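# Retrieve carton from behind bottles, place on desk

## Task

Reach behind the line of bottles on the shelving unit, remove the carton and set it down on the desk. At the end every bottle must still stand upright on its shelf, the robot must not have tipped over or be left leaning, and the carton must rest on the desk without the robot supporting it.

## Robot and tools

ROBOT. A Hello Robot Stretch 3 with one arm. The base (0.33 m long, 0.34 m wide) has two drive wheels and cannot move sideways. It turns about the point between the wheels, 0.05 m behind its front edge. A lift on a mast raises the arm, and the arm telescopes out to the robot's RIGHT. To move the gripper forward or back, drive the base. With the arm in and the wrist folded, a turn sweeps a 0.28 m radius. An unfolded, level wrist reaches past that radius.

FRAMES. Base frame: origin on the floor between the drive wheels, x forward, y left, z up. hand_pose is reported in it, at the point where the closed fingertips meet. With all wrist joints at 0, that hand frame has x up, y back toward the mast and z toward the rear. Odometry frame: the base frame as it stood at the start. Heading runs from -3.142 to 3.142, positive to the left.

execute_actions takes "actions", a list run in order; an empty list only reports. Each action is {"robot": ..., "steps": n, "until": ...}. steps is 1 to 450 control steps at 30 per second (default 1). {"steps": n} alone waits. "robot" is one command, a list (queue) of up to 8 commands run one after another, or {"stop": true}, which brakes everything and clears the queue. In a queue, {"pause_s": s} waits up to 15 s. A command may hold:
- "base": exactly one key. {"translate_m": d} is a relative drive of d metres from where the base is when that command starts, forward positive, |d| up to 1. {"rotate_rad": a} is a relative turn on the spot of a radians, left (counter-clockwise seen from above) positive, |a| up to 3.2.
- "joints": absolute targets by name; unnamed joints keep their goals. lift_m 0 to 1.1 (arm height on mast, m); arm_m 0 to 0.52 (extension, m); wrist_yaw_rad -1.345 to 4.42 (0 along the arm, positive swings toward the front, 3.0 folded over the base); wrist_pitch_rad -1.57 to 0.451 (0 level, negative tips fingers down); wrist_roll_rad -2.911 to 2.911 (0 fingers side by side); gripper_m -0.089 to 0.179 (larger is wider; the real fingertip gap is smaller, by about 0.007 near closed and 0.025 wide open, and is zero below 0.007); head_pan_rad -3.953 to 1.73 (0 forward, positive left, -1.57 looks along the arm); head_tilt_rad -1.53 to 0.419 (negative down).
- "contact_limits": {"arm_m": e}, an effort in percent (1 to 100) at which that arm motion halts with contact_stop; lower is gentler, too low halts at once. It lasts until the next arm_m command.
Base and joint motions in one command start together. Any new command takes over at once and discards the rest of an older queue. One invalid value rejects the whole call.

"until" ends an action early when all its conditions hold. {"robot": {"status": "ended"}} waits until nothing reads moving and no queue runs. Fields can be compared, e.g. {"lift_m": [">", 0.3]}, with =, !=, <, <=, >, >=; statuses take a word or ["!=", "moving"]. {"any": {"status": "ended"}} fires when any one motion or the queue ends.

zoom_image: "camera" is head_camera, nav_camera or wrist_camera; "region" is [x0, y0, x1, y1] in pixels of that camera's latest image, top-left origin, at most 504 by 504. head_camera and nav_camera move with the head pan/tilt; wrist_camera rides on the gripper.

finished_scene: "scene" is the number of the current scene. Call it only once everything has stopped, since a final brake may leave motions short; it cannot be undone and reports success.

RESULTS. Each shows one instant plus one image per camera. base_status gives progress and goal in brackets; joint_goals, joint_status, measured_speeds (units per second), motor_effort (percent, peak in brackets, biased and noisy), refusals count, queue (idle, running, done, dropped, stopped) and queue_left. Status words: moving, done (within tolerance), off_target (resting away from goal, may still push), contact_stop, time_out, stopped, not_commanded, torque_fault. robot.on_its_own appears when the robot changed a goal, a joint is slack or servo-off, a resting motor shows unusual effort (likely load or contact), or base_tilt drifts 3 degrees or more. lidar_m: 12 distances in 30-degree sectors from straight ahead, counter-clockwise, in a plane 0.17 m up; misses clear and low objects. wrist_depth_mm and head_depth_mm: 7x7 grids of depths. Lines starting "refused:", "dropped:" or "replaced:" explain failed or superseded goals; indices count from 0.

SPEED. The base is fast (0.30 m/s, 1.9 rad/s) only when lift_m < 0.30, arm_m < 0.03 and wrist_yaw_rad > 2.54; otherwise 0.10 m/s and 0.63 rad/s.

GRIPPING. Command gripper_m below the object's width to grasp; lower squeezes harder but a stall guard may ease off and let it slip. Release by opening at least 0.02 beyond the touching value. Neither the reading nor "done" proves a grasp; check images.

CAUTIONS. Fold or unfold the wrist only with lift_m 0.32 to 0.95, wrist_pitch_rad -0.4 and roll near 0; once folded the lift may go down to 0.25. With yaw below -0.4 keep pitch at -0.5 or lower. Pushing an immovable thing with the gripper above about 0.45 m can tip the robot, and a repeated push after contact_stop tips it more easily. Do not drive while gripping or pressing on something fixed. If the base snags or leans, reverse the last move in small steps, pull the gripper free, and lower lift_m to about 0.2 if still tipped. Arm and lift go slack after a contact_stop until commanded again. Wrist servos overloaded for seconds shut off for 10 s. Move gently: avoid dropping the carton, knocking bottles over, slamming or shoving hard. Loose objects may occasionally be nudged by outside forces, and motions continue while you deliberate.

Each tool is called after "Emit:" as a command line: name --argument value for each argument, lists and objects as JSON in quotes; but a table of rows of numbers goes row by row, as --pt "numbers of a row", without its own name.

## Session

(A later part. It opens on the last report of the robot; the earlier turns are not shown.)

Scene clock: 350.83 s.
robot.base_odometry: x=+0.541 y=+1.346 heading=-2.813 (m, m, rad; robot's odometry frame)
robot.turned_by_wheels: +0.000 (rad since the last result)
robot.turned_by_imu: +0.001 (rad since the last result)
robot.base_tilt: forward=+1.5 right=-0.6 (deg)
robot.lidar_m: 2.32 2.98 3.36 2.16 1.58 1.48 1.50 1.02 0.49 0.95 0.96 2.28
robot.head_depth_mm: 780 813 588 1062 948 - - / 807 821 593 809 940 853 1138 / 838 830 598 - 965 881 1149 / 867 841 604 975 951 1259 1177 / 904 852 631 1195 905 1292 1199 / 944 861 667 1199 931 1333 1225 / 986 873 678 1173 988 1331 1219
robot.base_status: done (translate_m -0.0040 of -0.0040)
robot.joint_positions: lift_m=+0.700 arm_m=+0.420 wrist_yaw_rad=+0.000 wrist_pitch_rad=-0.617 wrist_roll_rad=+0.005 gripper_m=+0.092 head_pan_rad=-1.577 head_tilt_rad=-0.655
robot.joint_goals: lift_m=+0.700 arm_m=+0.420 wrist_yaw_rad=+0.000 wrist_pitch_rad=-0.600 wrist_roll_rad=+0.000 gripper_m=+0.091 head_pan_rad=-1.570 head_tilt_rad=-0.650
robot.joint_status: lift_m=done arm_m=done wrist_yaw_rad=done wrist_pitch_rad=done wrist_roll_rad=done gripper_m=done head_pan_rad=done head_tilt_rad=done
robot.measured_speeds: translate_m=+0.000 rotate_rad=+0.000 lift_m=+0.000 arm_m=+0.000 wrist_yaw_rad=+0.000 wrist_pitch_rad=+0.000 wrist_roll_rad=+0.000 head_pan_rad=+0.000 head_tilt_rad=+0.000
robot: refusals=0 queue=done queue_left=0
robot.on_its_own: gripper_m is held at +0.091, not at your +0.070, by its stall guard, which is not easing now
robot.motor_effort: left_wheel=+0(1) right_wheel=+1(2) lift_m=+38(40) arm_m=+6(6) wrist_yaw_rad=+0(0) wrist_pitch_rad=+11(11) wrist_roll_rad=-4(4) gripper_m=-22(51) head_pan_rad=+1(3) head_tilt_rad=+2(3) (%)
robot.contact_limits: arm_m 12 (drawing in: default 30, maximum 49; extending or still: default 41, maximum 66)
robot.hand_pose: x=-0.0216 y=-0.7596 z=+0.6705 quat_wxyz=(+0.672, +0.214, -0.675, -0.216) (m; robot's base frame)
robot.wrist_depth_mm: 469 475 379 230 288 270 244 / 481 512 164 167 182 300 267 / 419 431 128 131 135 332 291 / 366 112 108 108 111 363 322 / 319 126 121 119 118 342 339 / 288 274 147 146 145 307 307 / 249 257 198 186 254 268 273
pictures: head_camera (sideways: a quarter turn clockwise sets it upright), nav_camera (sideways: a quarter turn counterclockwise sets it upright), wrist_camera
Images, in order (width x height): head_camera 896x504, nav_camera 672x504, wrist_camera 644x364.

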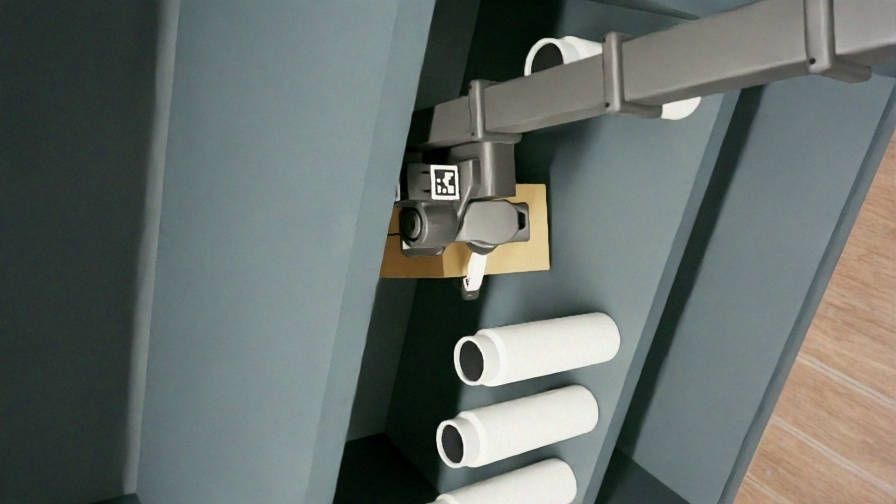

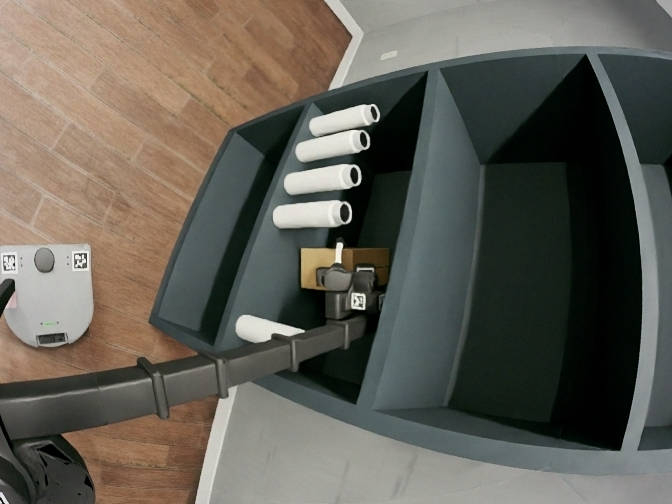

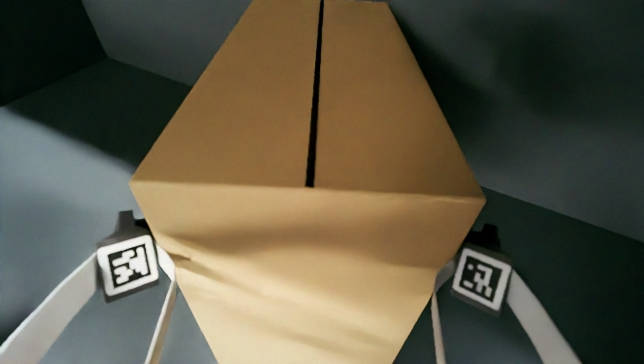

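Emit:
execute_actions --actions '[{"robot": [{"joints": {"gripper_m": 0.084, "lift_m": 0.69}}, {"joints": {"arm_m": 0.33}, "contact_limits": {"arm_m": 20}}], "steps": 200, "until": {"robot": {"status": "ended"}}}]'

Scene clock: 407.43 s.
robot.base_odometry: x=+0.541 y=+1.346 heading=-2.813 (m, m, rad; robot's odometry frame)
robot.turned_by_wheels: +0.000 (rad since the last result)
robot.turned_by_imu: +0.001 (rad since the last result)
robot.base_tilt: forward=+1.5 right=-0.6 (deg)
robot.lidar_m: 2.32 2.97 3.36 2.15 1.58 1.48 1.50 1.03 0.49 0.96 0.95 2.28
robot.head_depth_mm: 780 811 588 1063 931 757 - / 807 819 594 1106 - 852 1130 / 837 832 598 951 917 877 1146 / 871 842 603 958 901 1261 1172 / 906 853 631 1188 907 1300 1197 / 944 863 666 1202 929 1327 1225 / 986 873 679 1171 984 1335 1223
robot.base_status: done (translate_m -0.0040 of -0.0040)
robot.joint_positions: lift_m=+0.690 arm_m=+0.330 wrist_yaw_rad=+0.000 wrist_pitch_rad=-0.616 wrist_roll_rad=+0.005 gripper_m=+0.092 head_pan_rad=-1.577 head_tilt_rad=-0.655
robot.joint_goals: lift_m=+0.690 arm_m=+0.330 wrist_yaw_rad=+0.000 wrist_pitch_rad=-0.600 wrist_roll_rad=+0.000 gripper_m=+0.091 head_pan_rad=-1.570 head_tilt_rad=-0.650
robot.joint_status: lift_m=done arm_m=done wrist_yaw_rad=done wrist_pitch_rad=done wrist_roll_rad=done gripper_m=done head_pan_rad=done head_tilt_rad=done
robot.measured_speeds: translate_m=+0.000 rotate_rad=+0.000 lift_m=+0.000 arm_m=+0.000 wrist_yaw_rad=+0.000 wrist_pitch_rad=+0.000 wrist_roll_rad=+0.000 head_pan_rad=+0.000 head_tilt_rad=+0.000
robot: refusals=0 queue=done queue_left=0
robot.on_its_own: gripper_m is held at +0.091, not at your +0.084, by its stall guard, which is not easing now
robot.motor_effort: left_wheel=-1(1) right_wheel=+2(2) lift_m=+23(39) arm_m=-7(10) wrist_yaw_rad=+0(0) wrist_pitch_rad=+10(10) wrist_roll_rad=-4(3) gripper_m=-22(61) head_pan_rad=+1(2) head_tilt_rad=+3(1) (%)
robot.contact_limits: arm_m 20 (drawing in: default 30, maximum 49; extending or still: default 41, maximum 66)
robot.hand_pose: x=-0.0216 y=-0.6706 z=+0.6612 quat_wxyz=(+0.672, +0.214, -0.675, -0.215) (m; robot's base frame)
robot.wrist_depth_mm: 505 569 237 213 365 344 307 / 485 510 157 161 175 376 335 / 405 408 126 129 133 415 366 / 354 112 107 108 110 380 383 / 158 126 120 118 117 332 334 / - 246 150 146 146 298 296 / 180 223 211 194 247 259 264
pictures: head_camera (sideways: a quarter turn clockwise sets it upright), nav_camera (sideways: a quarter turn counterclockwise sets it upright), wrist_camera
Images, in order (width x height): head_camera 896x504, nav_camera 672x504, wrist_camera 644x364.

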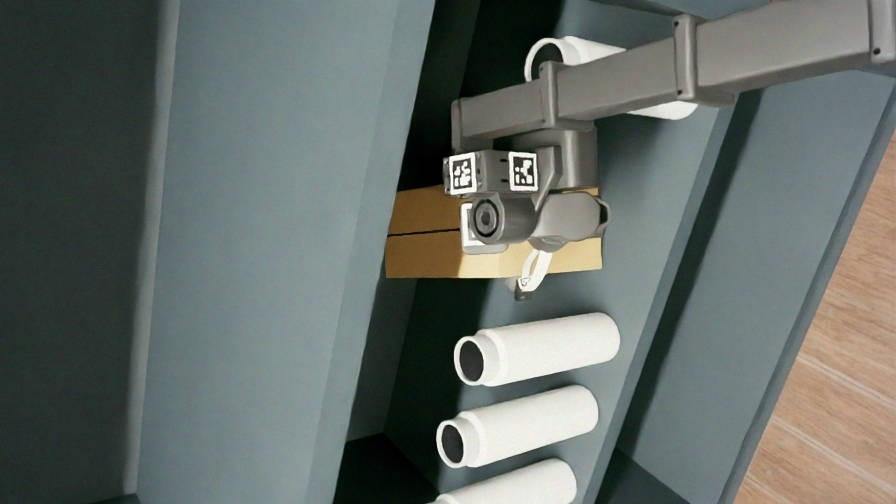

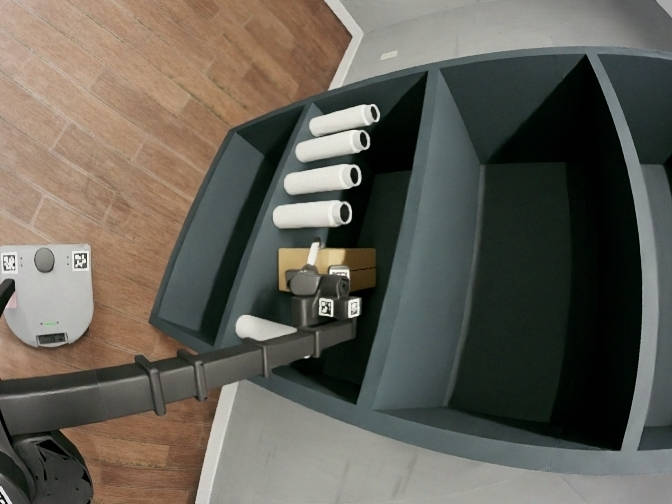

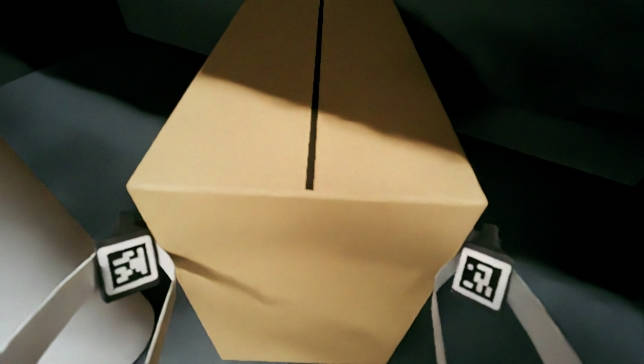

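Emit:
execute_actions --actions '[{"robot": [{"joints": {"arm_m": 0.25}, "contact_limits": {"arm_m": 20}}], "steps": 200, "until": {"robot": {"status": "ended"}}}]'

Scene clock: 412.13 s.
robot.base_odometry: x=+0.541 y=+1.346 heading=-2.813 (m, m, rad; robot's odometry frame)
robot.turned_by_wheels: +0.000 (rad since the last result)
robot.turned_by_imu: +0.001 (rad since the last result)
robot.base_tilt: forward=+1.6 right=-0.7 (deg)
robot.lidar_m: 2.32 2.97 3.37 2.16 1.58 1.47 1.50 1.02 0.49 0.96 0.95 2.28
robot.head_depth_mm: 777 813 589 1068 930 791 - / 809 821 593 1102 - 837 1131 / 840 829 598 1072 - 1228 1149 / 870 843 604 930 807 1262 1171 / 904 852 634 1188 909 1294 1202 / 942 860 666 1200 932 1328 1228 / 983 877 679 1175 985 1332 1232
robot.base_status: done (translate_m -0.0040 of -0.0040)
robot.joint_positions: lift_m=+0.690 arm_m=+0.250 wrist_yaw_rad=+0.000 wrist_pitch_rad=-0.616 wrist_roll_rad=+0.005 gripper_m=+0.092 head_pan_rad=-1.577 head_tilt_rad=-0.655
robot.joint_goals: lift_m=+0.690 arm_m=+0.250 wrist_yaw_rad=+0.000 wrist_pitch_rad=-0.600 wrist_roll_rad=+0.000 gripper_m=+0.091 head_pan_rad=-1.570 head_tilt_rad=-0.650
robot.joint_status: lift_m=done arm_m=done wrist_yaw_rad=done wrist_pitch_rad=done wrist_roll_rad=done gripper_m=done head_pan_rad=done head_tilt_rad=done
robot.measured_speeds: translate_m=+0.000 rotate_rad=+0.000 lift_m=+0.000 arm_m=+0.000 wrist_yaw_rad=+0.000 wrist_pitch_rad=+0.000 wrist_roll_rad=+0.000 head_pan_rad=+0.000 head_tilt_rad=+0.000
robot: refusals=0 queue=done queue_left=0
robot.on_its_own: gripper_m is held at +0.091, not at your +0.084, by its stall guard, which is not easing now
robot.motor_effort: left_wheel=-1(1) right_wheel=+2(2) lift_m=+23(23) arm_m=-7(8) wrist_yaw_rad=+0(0) wrist_pitch_rad=+10(10) wrist_roll_rad=-3(4) gripper_m=-23(23) head_pan_rad=+2(2) head_tilt_rad=+2(3) (%)
robot.contact_limits: arm_m 20 (drawing in: default 30, maximum 49; extending or still: default 41, maximum 66)
robot.hand_pose: x=-0.0216 y=-0.5906 z=+0.6612 quat_wxyz=(+0.672, +0.214, -0.675, -0.215) (m; robot's base frame)
robot.wrist_depth_mm: 151 606 237 214 429 396 361 / 156 488 157 161 175 443 396 / 169 189 126 129 132 457 426 / 193 111 107 108 110 385 377 / 298 125 120 118 117 333 328 / 769 268 149 147 146 298 293 / 751 694 211 193 248 260 147
pictures: head_camera (sideways: a quarter turn clockwise sets it upright), nav_camera (sideways: a quarter turn counterclockwise sets it upright), wrist_camera
Images, in order (width x height): head_camera 896x504, nav_camera 672x504, wrist_camera 644x364.

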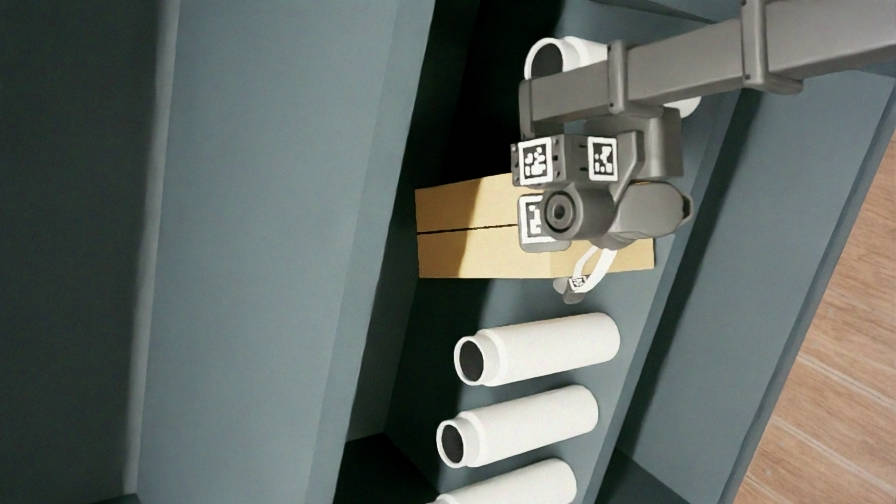

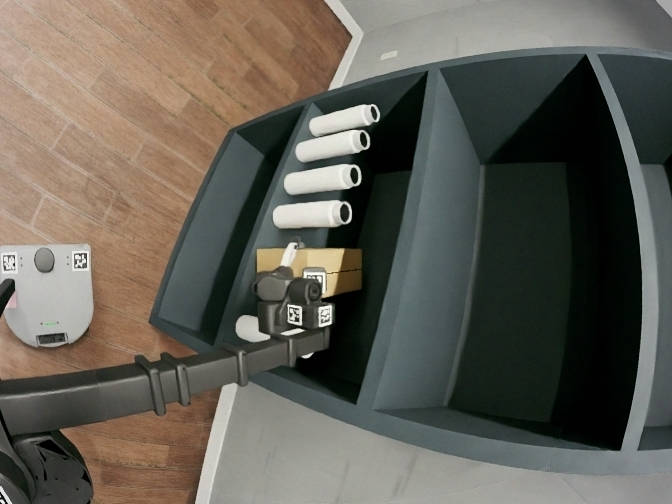

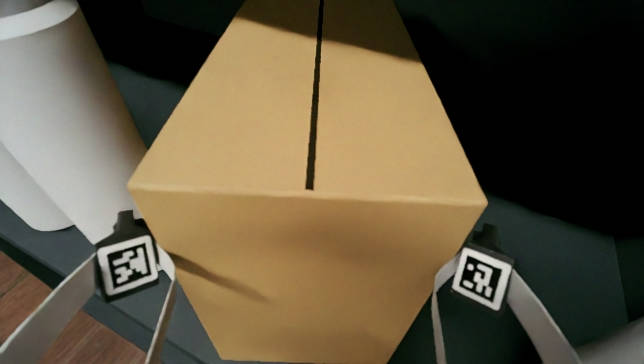

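Emit:
execute_actions --actions '[{"robot": [{"joints": {"arm_m": 0.19}, "contact_limits": {"arm_m": 20}}], "steps": 200, "until": {"robot": {"status": "ended"}}}]'

Scene clock: 416.70 s.
robot.base_odometry: x=+0.541 y=+1.346 heading=-2.813 (m, m, rad; robot's odometry frame)
robot.turned_by_wheels: +0.000 (rad since the last result)
robot.turned_by_imu: +0.001 (rad since the last result)
robot.base_tilt: forward=+1.6 right=-0.7 (deg)
robot.lidar_m: 2.31 2.97 3.36 2.15 1.58 1.48 1.50 1.02 0.49 0.95 0.95 2.28
robot.head_depth_mm: 780 812 589 1064 931 765 - / 808 819 594 1104 990 - 1135 / 840 830 598 1106 768 - 1149 / 870 839 602 1116 769 1261 1173 / 909 852 633 1186 905 1294 1191 / 944 861 666 1204 936 1326 1221 / 982 872 679 1169 989 1336 1229
robot.base_status: done (translate_m -0.0040 of -0.0040)
robot.joint_positions: lift_m=+0.690 arm_m=+0.190 wrist_yaw_rad=+0.000 wrist_pitch_rad=-0.616 wrist_roll_rad=+0.005 gripper_m=+0.092 head_pan_rad=-1.577 head_tilt_rad=-0.655
robot.joint_goals: lift_m=+0.690 arm_m=+0.190 wrist_yaw_rad=+0.000 wrist_pitch_rad=-0.600 wrist_roll_rad=+0.000 gripper_m=+0.091 head_pan_rad=-1.570 head_tilt_rad=-0.650
robot.joint_status: lift_m=done arm_m=done wrist_yaw_rad=done wrist_pitch_rad=done wrist_roll_rad=done gripper_m=done head_pan_rad=done head_tilt_rad=done
robot.measured_speeds: translate_m=+0.000 rotate_rad=+0.000 lift_m=+0.000 arm_m=+0.000 wrist_yaw_rad=+0.000 wrist_pitch_rad=+0.000 wrist_roll_rad=+0.000 head_pan_rad=+0.000 head_tilt_rad=+0.000
robot: refusals=0 queue=done queue_left=0
robot.on_its_own: gripper_m is held at +0.091, not at your +0.084, by its stall guard, which is not easing now
robot.motor_effort: left_wheel=-1(1) right_wheel=+2(2) lift_m=+23(23) arm_m=-7(10) wrist_yaw_rad=+0(0) wrist_pitch_rad=+10(10) wrist_roll_rad=-4(4) gripper_m=-23(23) head_pan_rad=+1(3) head_tilt_rad=+3(2) (%)
robot.contact_limits: arm_m 20 (drawing in: default 30, maximum 49; extending or still: default 41, maximum 66)
robot.hand_pose: x=-0.0216 y=-0.5306 z=+0.6612 quat_wxyz=(+0.672, +0.214, -0.675, -0.215) (m; robot's base frame)
robot.wrist_depth_mm: 183 206 240 214 475 445 402 / 224 220 156 161 174 500 432 / 301 236 126 129 132 455 405 / 352 111 107 108 110 381 134 / 712 125 120 119 117 328 130 / 833 743 148 147 145 167 134 / 741 739 209 194 248 204 149
pictures: head_camera (sideways: a quarter turn clockwise sets it upright), nav_camera (sideways: a quarter turn counterclockwise sets it upright), wrist_camera
Images, in order (width x height): head_camera 896x504, nav_camera 672x504, wrist_camera 644x364.

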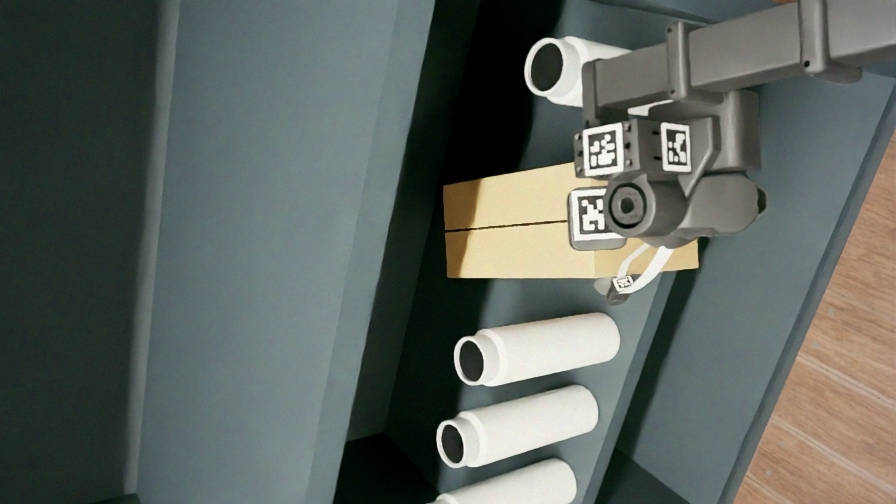

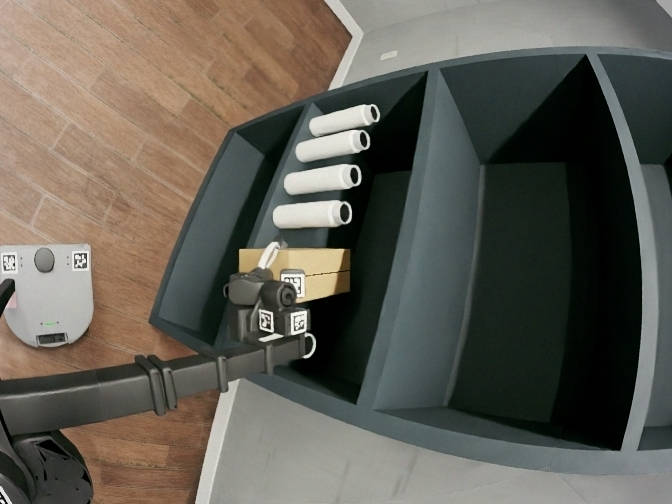

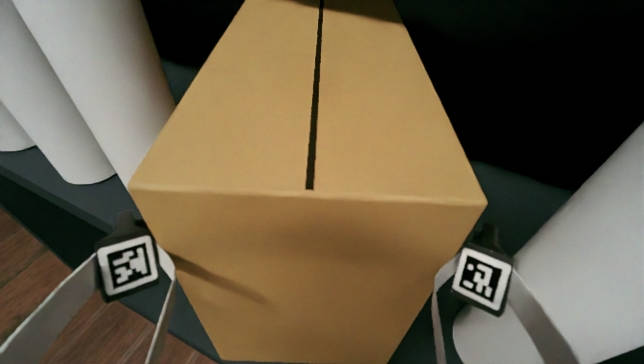

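Emit:
execute_actions --actions '[{"robot": [{"base": {"translate_m": 0.015}}, {"joints": {"arm_m": 0.13}, "contact_limits": {"arm_m": 20}}], "steps": 200, "until": {"robot": {"status": "ended"}}}]'

Scene clock: 425.20 s.
robot.base_odometry: x=+0.526 y=+1.341 heading=-2.813 (m, m, rad; robot's odometry frame)
robot.turned_by_wheels: +0.000 (rad since the last result)
robot.turned_by_imu: +0.001 (rad since the last result)
robot.base_tilt: forward=+1.5 right=-0.6 (deg)
robot.lidar_m: 2.30 2.95 3.38 2.15 1.60 1.49 1.52 1.03 0.50 0.96 0.94 2.27
robot.head_depth_mm: 784 812 589 1076 884 827 - / 814 824 593 1106 940 - 1095 / 843 831 598 1136 747 - 1138 / 880 840 605 1183 754 723 1193 / 912 853 633 1190 906 1296 1208 / 950 860 670 1203 945 1334 1225 / 987 877 703 1172 986 1335 1230
robot.base_status: done (translate_m +0.0150 of +0.0150)
robot.joint_positions: lift_m=+0.690 arm_m=+0.130 wrist_yaw_rad=-0.001 wrist_pitch_rad=-0.616 wrist_roll_rad=+0.005 gripper_m=+0.092 head_pan_rad=-1.577 head_tilt_rad=-0.655
robot.joint_goals: lift_m=+0.690 arm_m=+0.130 wrist_yaw_rad=+0.000 wrist_pitch_rad=-0.600 wrist_roll_rad=+0.000 gripper_m=+0.091 head_pan_rad=-1.570 head_tilt_rad=-0.650
robot.joint_status: lift_m=done arm_m=done wrist_yaw_rad=done wrist_pitch_rad=done wrist_roll_rad=done gripper_m=done head_pan_rad=done head_tilt_rad=done
robot.measured_speeds: translate_m=+0.000 rotate_rad=+0.000 lift_m=+0.000 arm_m=+0.000 wrist_yaw_rad=+0.000 wrist_pitch_rad=+0.000 wrist_roll_rad=+0.000 head_pan_rad=+0.000 head_tilt_rad=+0.000
robot: refusals=0 queue=done queue_left=0
robot.on_its_own: gripper_m is held at +0.091, not at your +0.084, by its stall guard, which is not easing now
robot.motor_effort: left_wheel=-2(3) right_wheel=+2(6) lift_m=+22(23) arm_m=-6(5) wrist_yaw_rad=+1(1) wrist_pitch_rad=+10(10) wrist_roll_rad=-4(4) gripper_m=-23(23) head_pan_rad=+2(2) head_tilt_rad=+2(4) (%)
robot.contact_limits: arm_m 20 (drawing in: default 30, maximum 49; extending or still: default 41, maximum 66)
robot.hand_pose: x=-0.0217 y=-0.4706 z=+0.6612 quat_wxyz=(+0.672, +0.214, -0.675, -0.216) (m; robot's base frame)
robot.wrist_depth_mm: 287 245 241 215 529 494 440 / 367 288 157 162 175 531 150 / 417 361 126 129 133 449 152 / 683 111 107 108 110 205 165 / 916 125 120 118 117 210 192 / 816 798 148 147 146 234 269 / 738 736 208 194 270 268 244
pictures: head_camera (sideways: a quarter turn clockwise sets it upright), nav_camera (sideways: a quarter turn counterclockwise sets it upright), wrist_camera
Images, in order (width x height): head_camera 896x504, nav_camera 672x504, wrist_camera 644x364.

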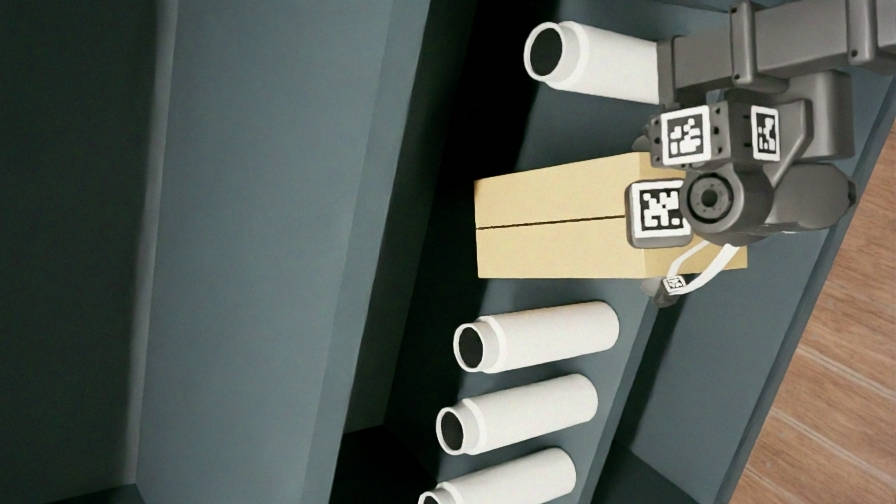

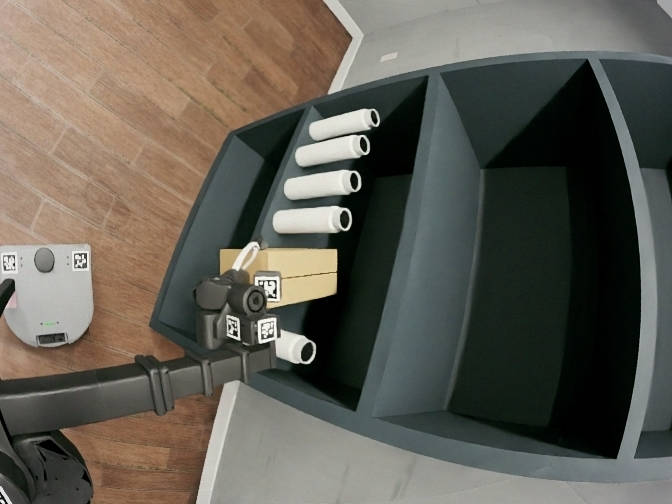

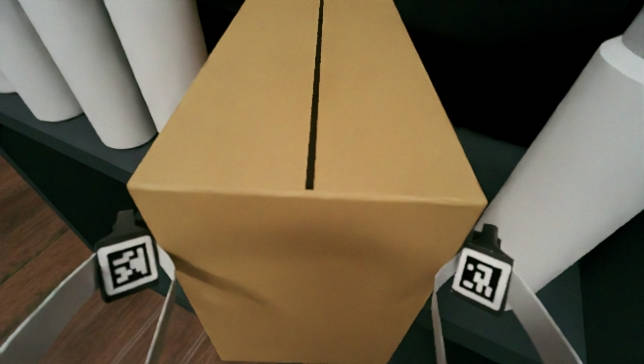

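Emit:
execute_actions --actions '[{"robot": [{"joints": {"wrist_pitch_rad": -0.75, "lift_m": 0.745, "arm_m": 0.16, "head_tilt_rad": -0.75}, "contact_limits": {"arm_m": 20}}, {"joints": {"wrist_pitch_rad": -0.9, "lift_m": 0.792, "arm_m": 0.195}, "contact_limits": {"arm_m": 20}}], "steps": 300, "until": {"robot": {"status": "ended"}}}]'

Scene clock: 482.53 s.
robot.base_odometry: x=+0.526 y=+1.341 heading=-2.813 (m, m, rad; robot's odometry frame)
robot.turned_by_wheels: +0.000 (rad since the last result)
robot.turned_by_imu: +0.001 (rad since the last result)
robot.base_tilt: forward=+1.5 right=-0.7 (deg)
robot.lidar_m: 2.31 2.95 3.34 2.15 1.60 1.49 1.52 1.03 0.49 0.96 0.94 2.27
robot.head_depth_mm: 787 653 528 1076 - 1003 1123 / 818 657 548 - 838 1218 1147 / 837 664 569 - - 1227 1165 / 867 669 1172 826 694 1250 1171 / 904 676 1207 858 947 1278 1173 / 926 685 1243 891 1373 1317 1181 / 957 687 1220 942 1378 1342 1188
robot.base_status: done (translate_m +0.0150 of +0.0150)
robot.joint_positions: lift_m=+0.792 arm_m=+0.195 wrist_yaw_rad=-0.001 wrist_pitch_rad=-0.910 wrist_roll_rad=+0.005 gripper_m=+0.092 head_pan_rad=-1.577 head_tilt_rad=-0.740
robot.joint_goals: lift_m=+0.792 arm_m=+0.195 wrist_yaw_rad=+0.000 wrist_pitch_rad=-0.900 wrist_roll_rad=+0.000 gripper_m=+0.091 head_pan_rad=-1.570 head_tilt_rad=-0.750
robot.joint_status: lift_m=done arm_m=done wrist_yaw_rad=done wrist_pitch_rad=done wrist_roll_rad=done gripper_m=done head_pan_rad=done head_tilt_rad=done
robot.measured_speeds: translate_m=+0.000 rotate_rad=+0.000 lift_m=+0.000 arm_m=+0.000 wrist_yaw_rad=+0.000 wrist_pitch_rad=+0.000 wrist_roll_rad=+0.000 head_pan_rad=+0.000 head_tilt_rad=+0.000
robot: refusals=0 queue=done queue_left=0
robot.on_its_own: gripper_m is held at +0.091, not at your +0.084, by its stall guard, which is not easing now
robot.motor_effort: left_wheel=-2(2) right_wheel=+3(3) lift_m=+38(38) arm_m=+6(7) wrist_yaw_rad=+1(0) wrist_pitch_rad=+6(9) wrist_roll_rad=-3(4) gripper_m=-23(22) head_pan_rad=+2(2) head_tilt_rad=-5(15) (%)
robot.contact_limits: arm_m 20 (drawing in: default 30, maximum 49; extending or still: default 41, maximum 66)
robot.hand_pose: x=-0.0217 y=-0.4777 z=+0.7133 quat_wxyz=(+0.634, +0.310, -0.636, -0.312) (m; robot's base frame)
robot.wrist_depth_mm: 287 233 226 204 500 511 451 / 409 322 154 158 168 483 410 / 715 400 126 128 131 425 157 / 957 112 106 109 110 204 155 / 877 125 118 117 116 211 183 / 816 813 151 149 147 329 258 / 779 767 221 201 554 370 239
pictures: head_camera (sideways: a quarter turn clockwise sets it upright), nav_camera (sideways: a quarter turn counterclockwise sets it upright), wrist_camera
Images, in order (width x height): head_camera 896x504, nav_camera 672x504, wrist_camera 644x364.

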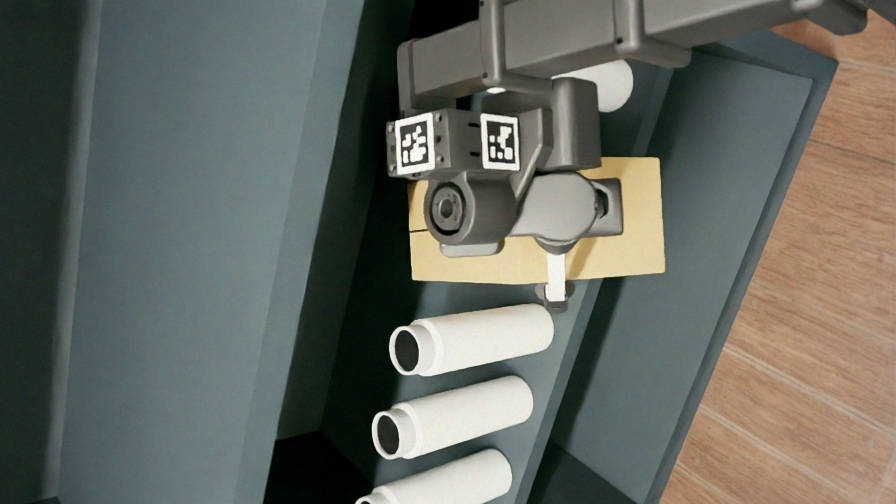

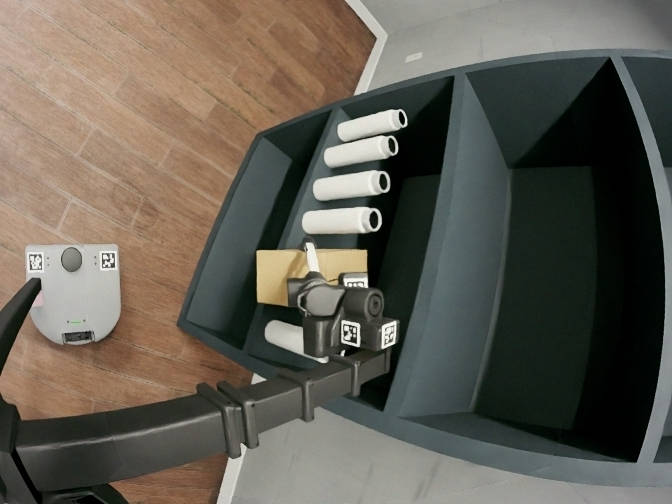

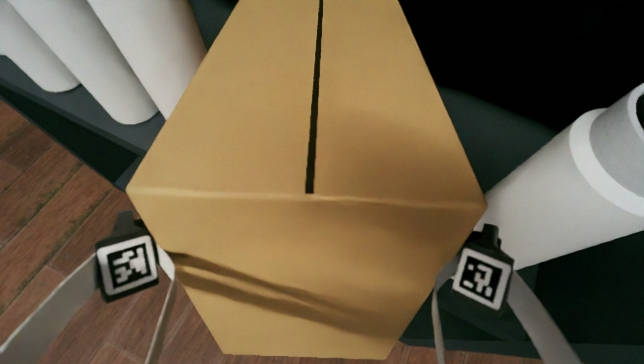

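Emit:
execute_actions --actions '[{"robot": [{"joints": {"wrist_pitch_rad": -1.05, "lift_m": 0.829, "arm_m": 0.235}, "contact_limits": {"arm_m": 15}}, {"joints": {"wrist_pitch_rad": -1.2, "lift_m": 0.857, "arm_m": 0.27}, "contact_limits": {"arm_m": 15}}], "steps": 300, "until": {"robot": {"status": "ended"}}}]'

Scene clock: 492.77 s.
robot.base_odometry: x=+0.526 y=+1.341 heading=-2.813 (m, m, rad; robot's odometry frame)
robot.turned_by_wheels: +0.000 (rad since the last result)
robot.turned_by_imu: +0.001 (rad since the last result)
robot.base_tilt: forward=+1.6 right=-0.7 (deg)
robot.lidar_m: 2.31 2.96 3.36 2.16 1.60 1.49 1.52 1.03 0.50 0.96 0.94 2.27
robot.head_depth_mm: 786 652 - - 837 883 1136 / 814 684 - 1034 840 1217 1143 / 841 690 - - 676 1247 1165 / 869 672 1182 836 671 1251 1169 / 901 676 1208 854 935 1281 1173 / 923 683 1250 895 1371 1316 1183 / 954 690 1219 940 1373 1340 1189
robot.base_status: done (translate_m +0.0150 of +0.0150)
robot.joint_positions: lift_m=+0.857 arm_m=+0.270 wrist_yaw_rad=-0.001 wrist_pitch_rad=-1.202 wrist_roll_rad=+0.004 gripper_m=+0.092 head_pan_rad=-1.577 head_tilt_rad=-0.740
robot.joint_goals: lift_m=+0.857 arm_m=+0.270 wrist_yaw_rad=+0.000 wrist_pitch_rad=-1.200 wrist_roll_rad=+0.000 gripper_m=+0.091 head_pan_rad=-1.570 head_tilt_rad=-0.750
robot.joint_status: lift_m=done arm_m=done wrist_yaw_rad=done wrist_pitch_rad=done wrist_roll_rad=done gripper_m=done head_pan_rad=done head_tilt_rad=done
robot.measured_speeds: translate_m=+0.000 rotate_rad=+0.000 lift_m=+0.000 arm_m=+0.000 wrist_yaw_rad=+0.000 wrist_pitch_rad=+0.000 wrist_roll_rad=+0.000 head_pan_rad=+0.000 head_tilt_rad=+0.000
robot: refusals=0 queue=done queue_left=0
robot.on_its_own: gripper_m is held at +0.091, not at your +0.084, by its stall guard, which is not easing now
robot.motor_effort: left_wheel=-2(2) right_wheel=+2(2) lift_m=+36(37) arm_m=+7(6) wrist_yaw_rad=+1(1) wrist_pitch_rad=+1(6) wrist_roll_rad=-3(4) gripper_m=-23(23) head_pan_rad=+2(3) head_tilt_rad=-5(5) (%)
robot.contact_limits: arm_m 15 (drawing in: default 30, maximum 49; extending or still: default 41, maximum 66)
robot.hand_pose: x=-0.0217 y=-0.4843 z=+0.7478 quat_wxyz=(+0.582, +0.399, -0.584, -0.401) (m; robot's base frame)
robot.wrist_depth_mm: 336 232 188 183 206 432 430 / - 396 146 149 156 419 379 / 937 894 123 125 128 411 308 / 903 111 106 108 110 205 161 / 907 117 116 114 113 218 175 / 884 878 155 152 150 313 247 / 862 868 882 223 871 885 876
pictures: head_camera (sideways: a quarter turn clockwise sets it upright), nav_camera (sideways: a quarter turn counterclockwise sets it upright), wrist_camera
Images, in order (width x height): head_camera 896x504, nav_camera 672x504, wrist_camera 644x364.

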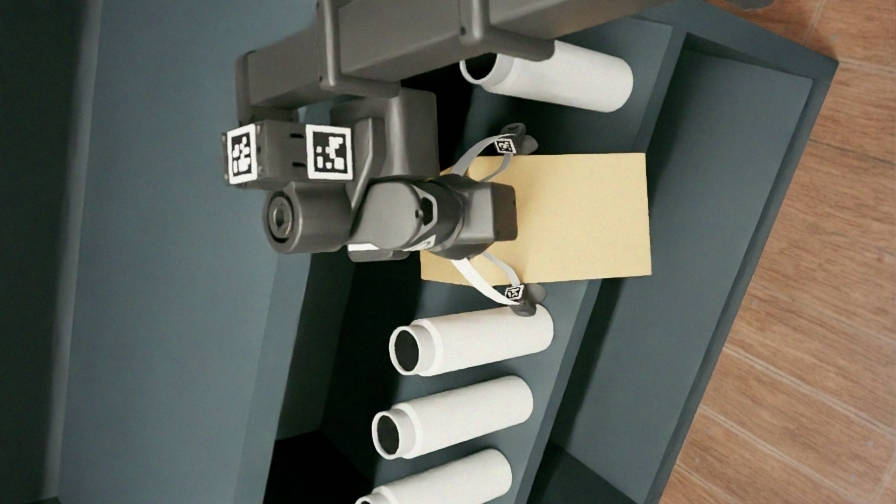

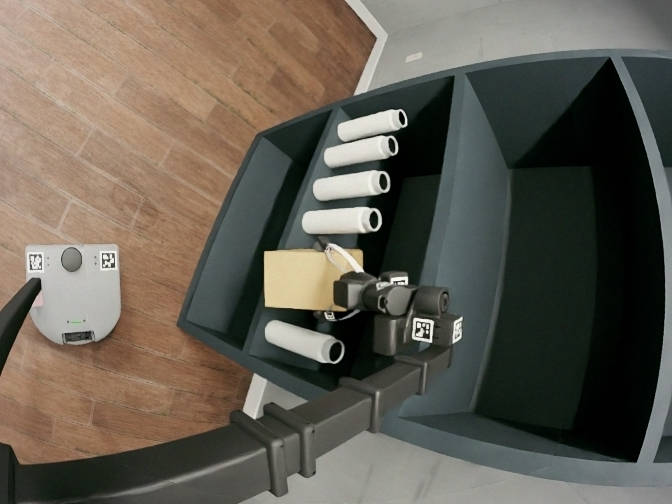

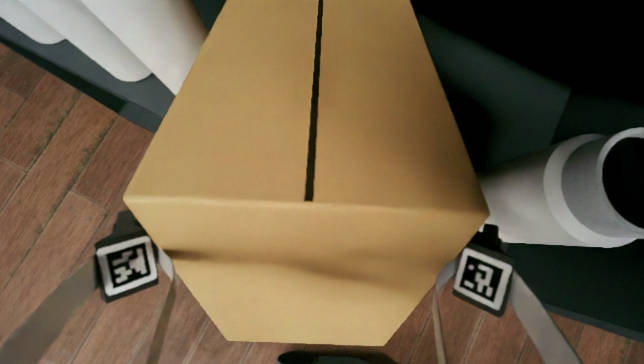

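Emit:
execute_actions --actions '[{"robot": [{"joints": {"wrist_pitch_rad": -1.35, "lift_m": 0.888, "arm_m": 0.29}, "contact_limits": {"arm_m": 15}}, {"joints": {"wrist_pitch_rad": -1.55, "lift_m": 0.91, "arm_m": 0.28}, "contact_limits": {"arm_m": 15}}], "steps": 300, "until": {"robot": {"status": "ended"}}}]'

Scene clock: 505.73 s.
robot.base_odometry: x=+0.526 y=+1.341 heading=-2.813 (m, m, rad; robot's odometry frame)
robot.turned_by_wheels: +0.000 (rad since the last result)
robot.turned_by_imu: +0.001 (rad since the last result)
robot.base_tilt: forward=+1.5 right=-0.7 (deg)
robot.lidar_m: 2.30 2.95 3.35 2.15 1.59 1.49 1.52 1.03 0.50 0.96 0.94 2.27
robot.head_depth_mm: 789 712 - 1013 837 892 1140 / 817 - 1109 1060 806 1194 1144 / 841 - - 1022 568 547 1171 / 865 701 1180 1032 568 548 1175 / 899 677 1211 854 961 1288 1178 / 926 683 1247 892 1375 1318 1175 / 956 688 1220 940 1381 1351 1187
robot.base_status: done (translate_m +0.0150 of +0.0150)
robot.joint_positions: lift_m=+0.910 arm_m=+0.280 wrist_yaw_rad=-0.001 wrist_pitch_rad=-1.548 wrist_roll_rad=+0.004 gripper_m=+0.092 head_pan_rad=-1.577 head_tilt_rad=-0.740
robot.joint_goals: lift_m=+0.910 arm_m=+0.280 wrist_yaw_rad=+0.000 wrist_pitch_rad=-1.550 wrist_roll_rad=+0.000 gripper_m=+0.091 head_pan_rad=-1.570 head_tilt_rad=-0.750
robot.joint_status: lift_m=done arm_m=done wrist_yaw_rad=done wrist_pitch_rad=done wrist_roll_rad=done gripper_m=done head_pan_rad=done head_tilt_rad=done
robot.measured_speeds: translate_m=+0.000 rotate_rad=+0.000 lift_m=+0.000 arm_m=+0.000 wrist_yaw_rad=+0.000 wrist_pitch_rad=+0.000 wrist_roll_rad=+0.000 head_pan_rad=+0.000 head_tilt_rad=+0.000
robot: refusals=0 queue=done queue_left=0
robot.on_its_own: gripper_m is held at +0.091, not at your +0.084, by its stall guard, which is not easing now
robot.motor_effort: left_wheel=-1(1) right_wheel=+2(3) lift_m=+38(37) arm_m=-6(10) wrist_yaw_rad=+1(1) wrist_pitch_rad=-1(7) wrist_roll_rad=-3(3) gripper_m=-22(23) head_pan_rad=+3(2) head_tilt_rad=-5(4) (%)
robot.contact_limits: arm_m 15 (drawing in: default 30, maximum 49; extending or still: default 41, maximum 66)
robot.hand_pose: x=-0.0216 y=-0.4072 z=+0.7917 quat_wxyz=(+0.505, +0.493, -0.507, -0.496) (m; robot's base frame)
robot.wrist_depth_mm: 895 898 406 385 393 389 175 / 920 938 203 194 317 235 180 / 911 948 132 136 141 369 263 / 972 979 112 112 113 982 260 / - 128 124 123 122 - - / - - 143 142 142 - - / - - 170 168 181 - -
pictures: head_camera (sideways: a quarter turn clockwise sets it upright), nav_camera (sideways: a quarter turn counterclockwise sets it upright), wrist_camera
Images, in order (width x height): head_camera 896x504, nav_camera 672x504, wrist_camera 644x364.

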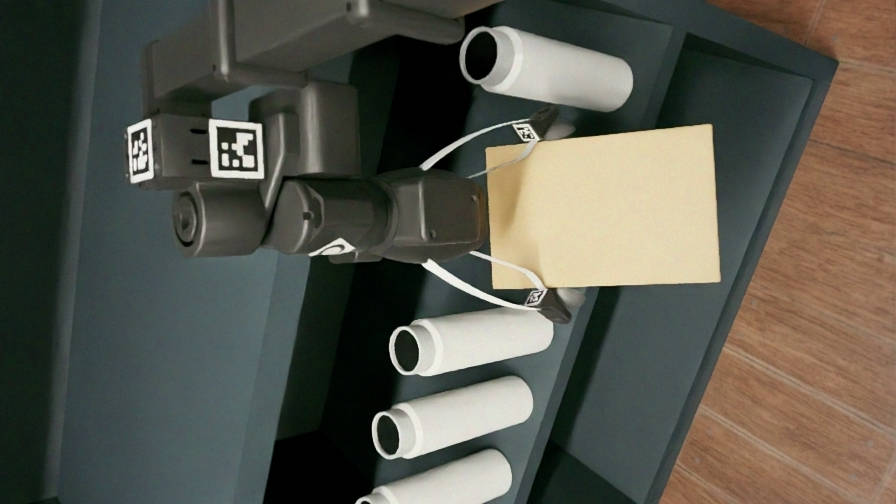

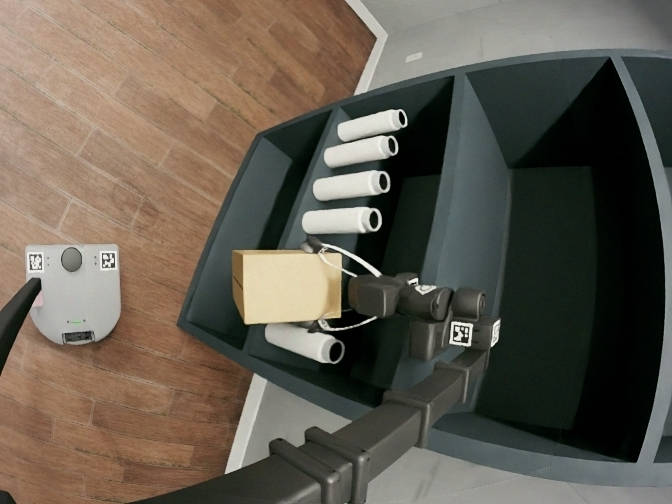

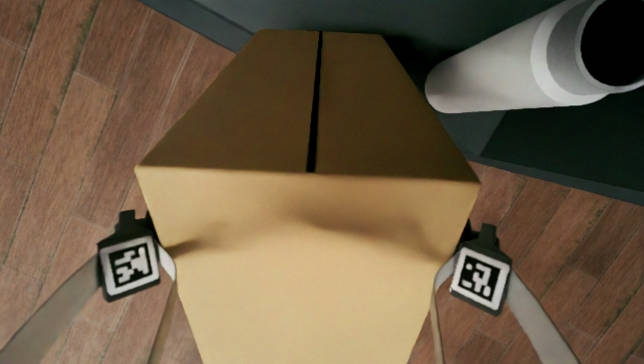

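Emit:
execute_actions --actions '[{"robot": [{"joints": {"arm_m": 0.08}, "contact_limits": {"arm_m": 20}}, {"base": {"rotate_rad": 1.03}, "joints": {"lift_m": 1.1, "head_pan_rad": -0.6, "head_tilt_rad": -0.6}}, {"base": {"translate_m": 1.0}}, {"base": {"translate_m": 1.0}}], "steps": 450, "until": {"robot": {"status": "ended"}}}, {"steps": 450, "until": {"robot": {"status": "ended"}}}]'

Scene clock: 555.03 s.
robot.base_odometry: x=+0.104 y=-0.614 heading=-1.784 (m, m, rad; robot's odometry frame)
robot.turned_by_wheels: +1.030 (rad since the last result)
robot.turned_by_imu: +1.043 (rad since the last result)
robot.base_tilt: forward=+1.5 right=-0.6 (deg)
robot.lidar_m: 1.79 1.44 1.82 1.30 1.73 2.21 2.51 2.57 2.20 2.04 2.06 1.49
robot.head_depth_mm: 2060 2231 2415 2086 1696 1421 1227 / 2230 2439 2584 2117 1702 1430 1232 / 2214 2450 2677 2118 1724 1438 1230 / 2064 2251 2472 2131 1747 1444 1239 / 1901 2091 1488 2160 1684 1459 1249 / 1768 1910 1343 1935 1745 1451 1247 / 1665 1733 1303 2047 1754 1468 1254
robot.base_status: done (translate_m +1.0000 of +1.0000)
robot.joint_positions: lift_m=+1.099 arm_m=+0.080 wrist_yaw_rad=-0.001 wrist_pitch_rad=-1.548 wrist_roll_rad=+0.004 gripper_m=+0.092 head_pan_rad=-0.607 head_tilt_rad=-0.606
robot.joint_goals: lift_m=+1.100 arm_m=+0.080 wrist_yaw_rad=+0.000 wrist_pitch_rad=-1.550 wrist_roll_rad=+0.000 gripper_m=+0.091 head_pan_rad=-0.600 head_tilt_rad=-0.600
robot.joint_status: lift_m=done arm_m=done wrist_yaw_rad=done wrist_pitch_rad=done wrist_roll_rad=done gripper_m=done head_pan_rad=done head_tilt_rad=done
robot.measured_speeds: translate_m=+0.000 rotate_rad=+0.000 lift_m=+0.000 arm_m=+0.000 wrist_yaw_rad=+0.000 wrist_pitch_rad=+0.000 wrist_roll_rad=+0.000 head_pan_rad=+0.000 head_tilt_rad=+0.000
robot: refusals=0 queue=done queue_left=0
robot.on_its_own: gripper_m is held at +0.091, not at your +0.084, by its stall guard, which is not easing now
robot.motor_effort: left_wheel=-2(6) right_wheel=+3(7) lift_m=+38(38) arm_m=-6(5) wrist_yaw_rad=+0(1) wrist_pitch_rad=-1(1) wrist_roll_rad=-3(3) gripper_m=-22(22) head_pan_rad=+3(28) head_tilt_rad=+3(17) (%)
robot.contact_limits: arm_m 20 (drawing in: default 30, maximum 49; extending or still: default 41, maximum 66)
robot.hand_pose: x=-0.0216 y=-0.2072 z=+0.9807 quat_wxyz=(+0.505, +0.493, -0.506, -0.496) (m; robot's base frame)
robot.wrist_depth_mm: - - - - - - - / - - 209 197 - - - / - - 133 137 142 - - / - - 112 112 113 - - / - 128 124 123 123 - - / - - 143 142 142 - - / - - 169 166 179 - -
pictures: head_camera (sideways: a quarter turn clockwise sets it upright), nav_camera (sideways: a quarter turn counterclockwise sets it upright), wrist_camera
Images, in order (width x height): head_camera 896x504, nav_camera 672x504, wrist_camera 644x364.

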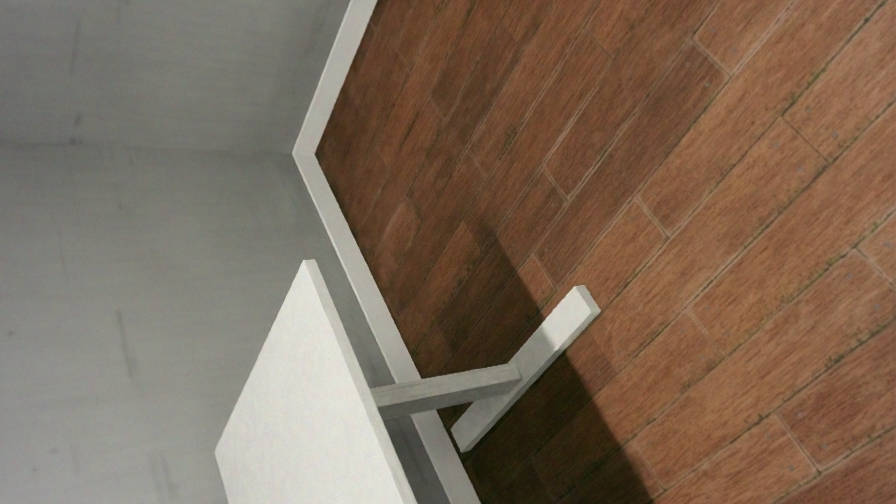

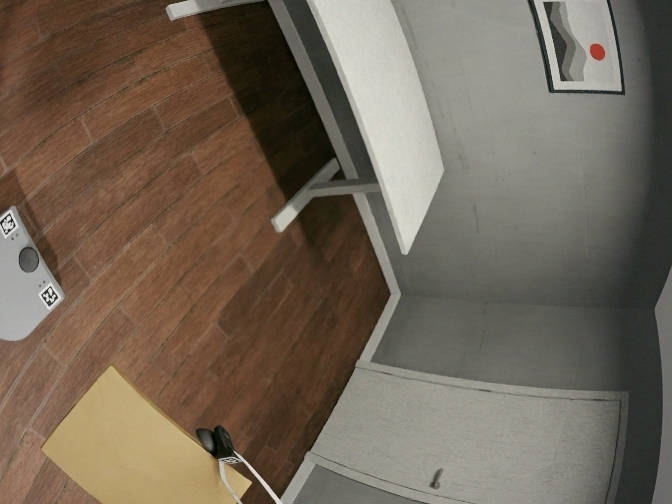

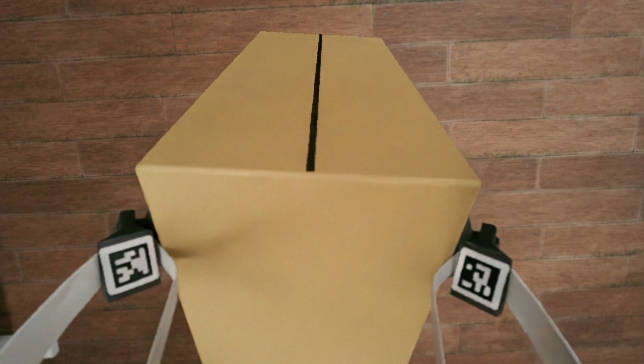

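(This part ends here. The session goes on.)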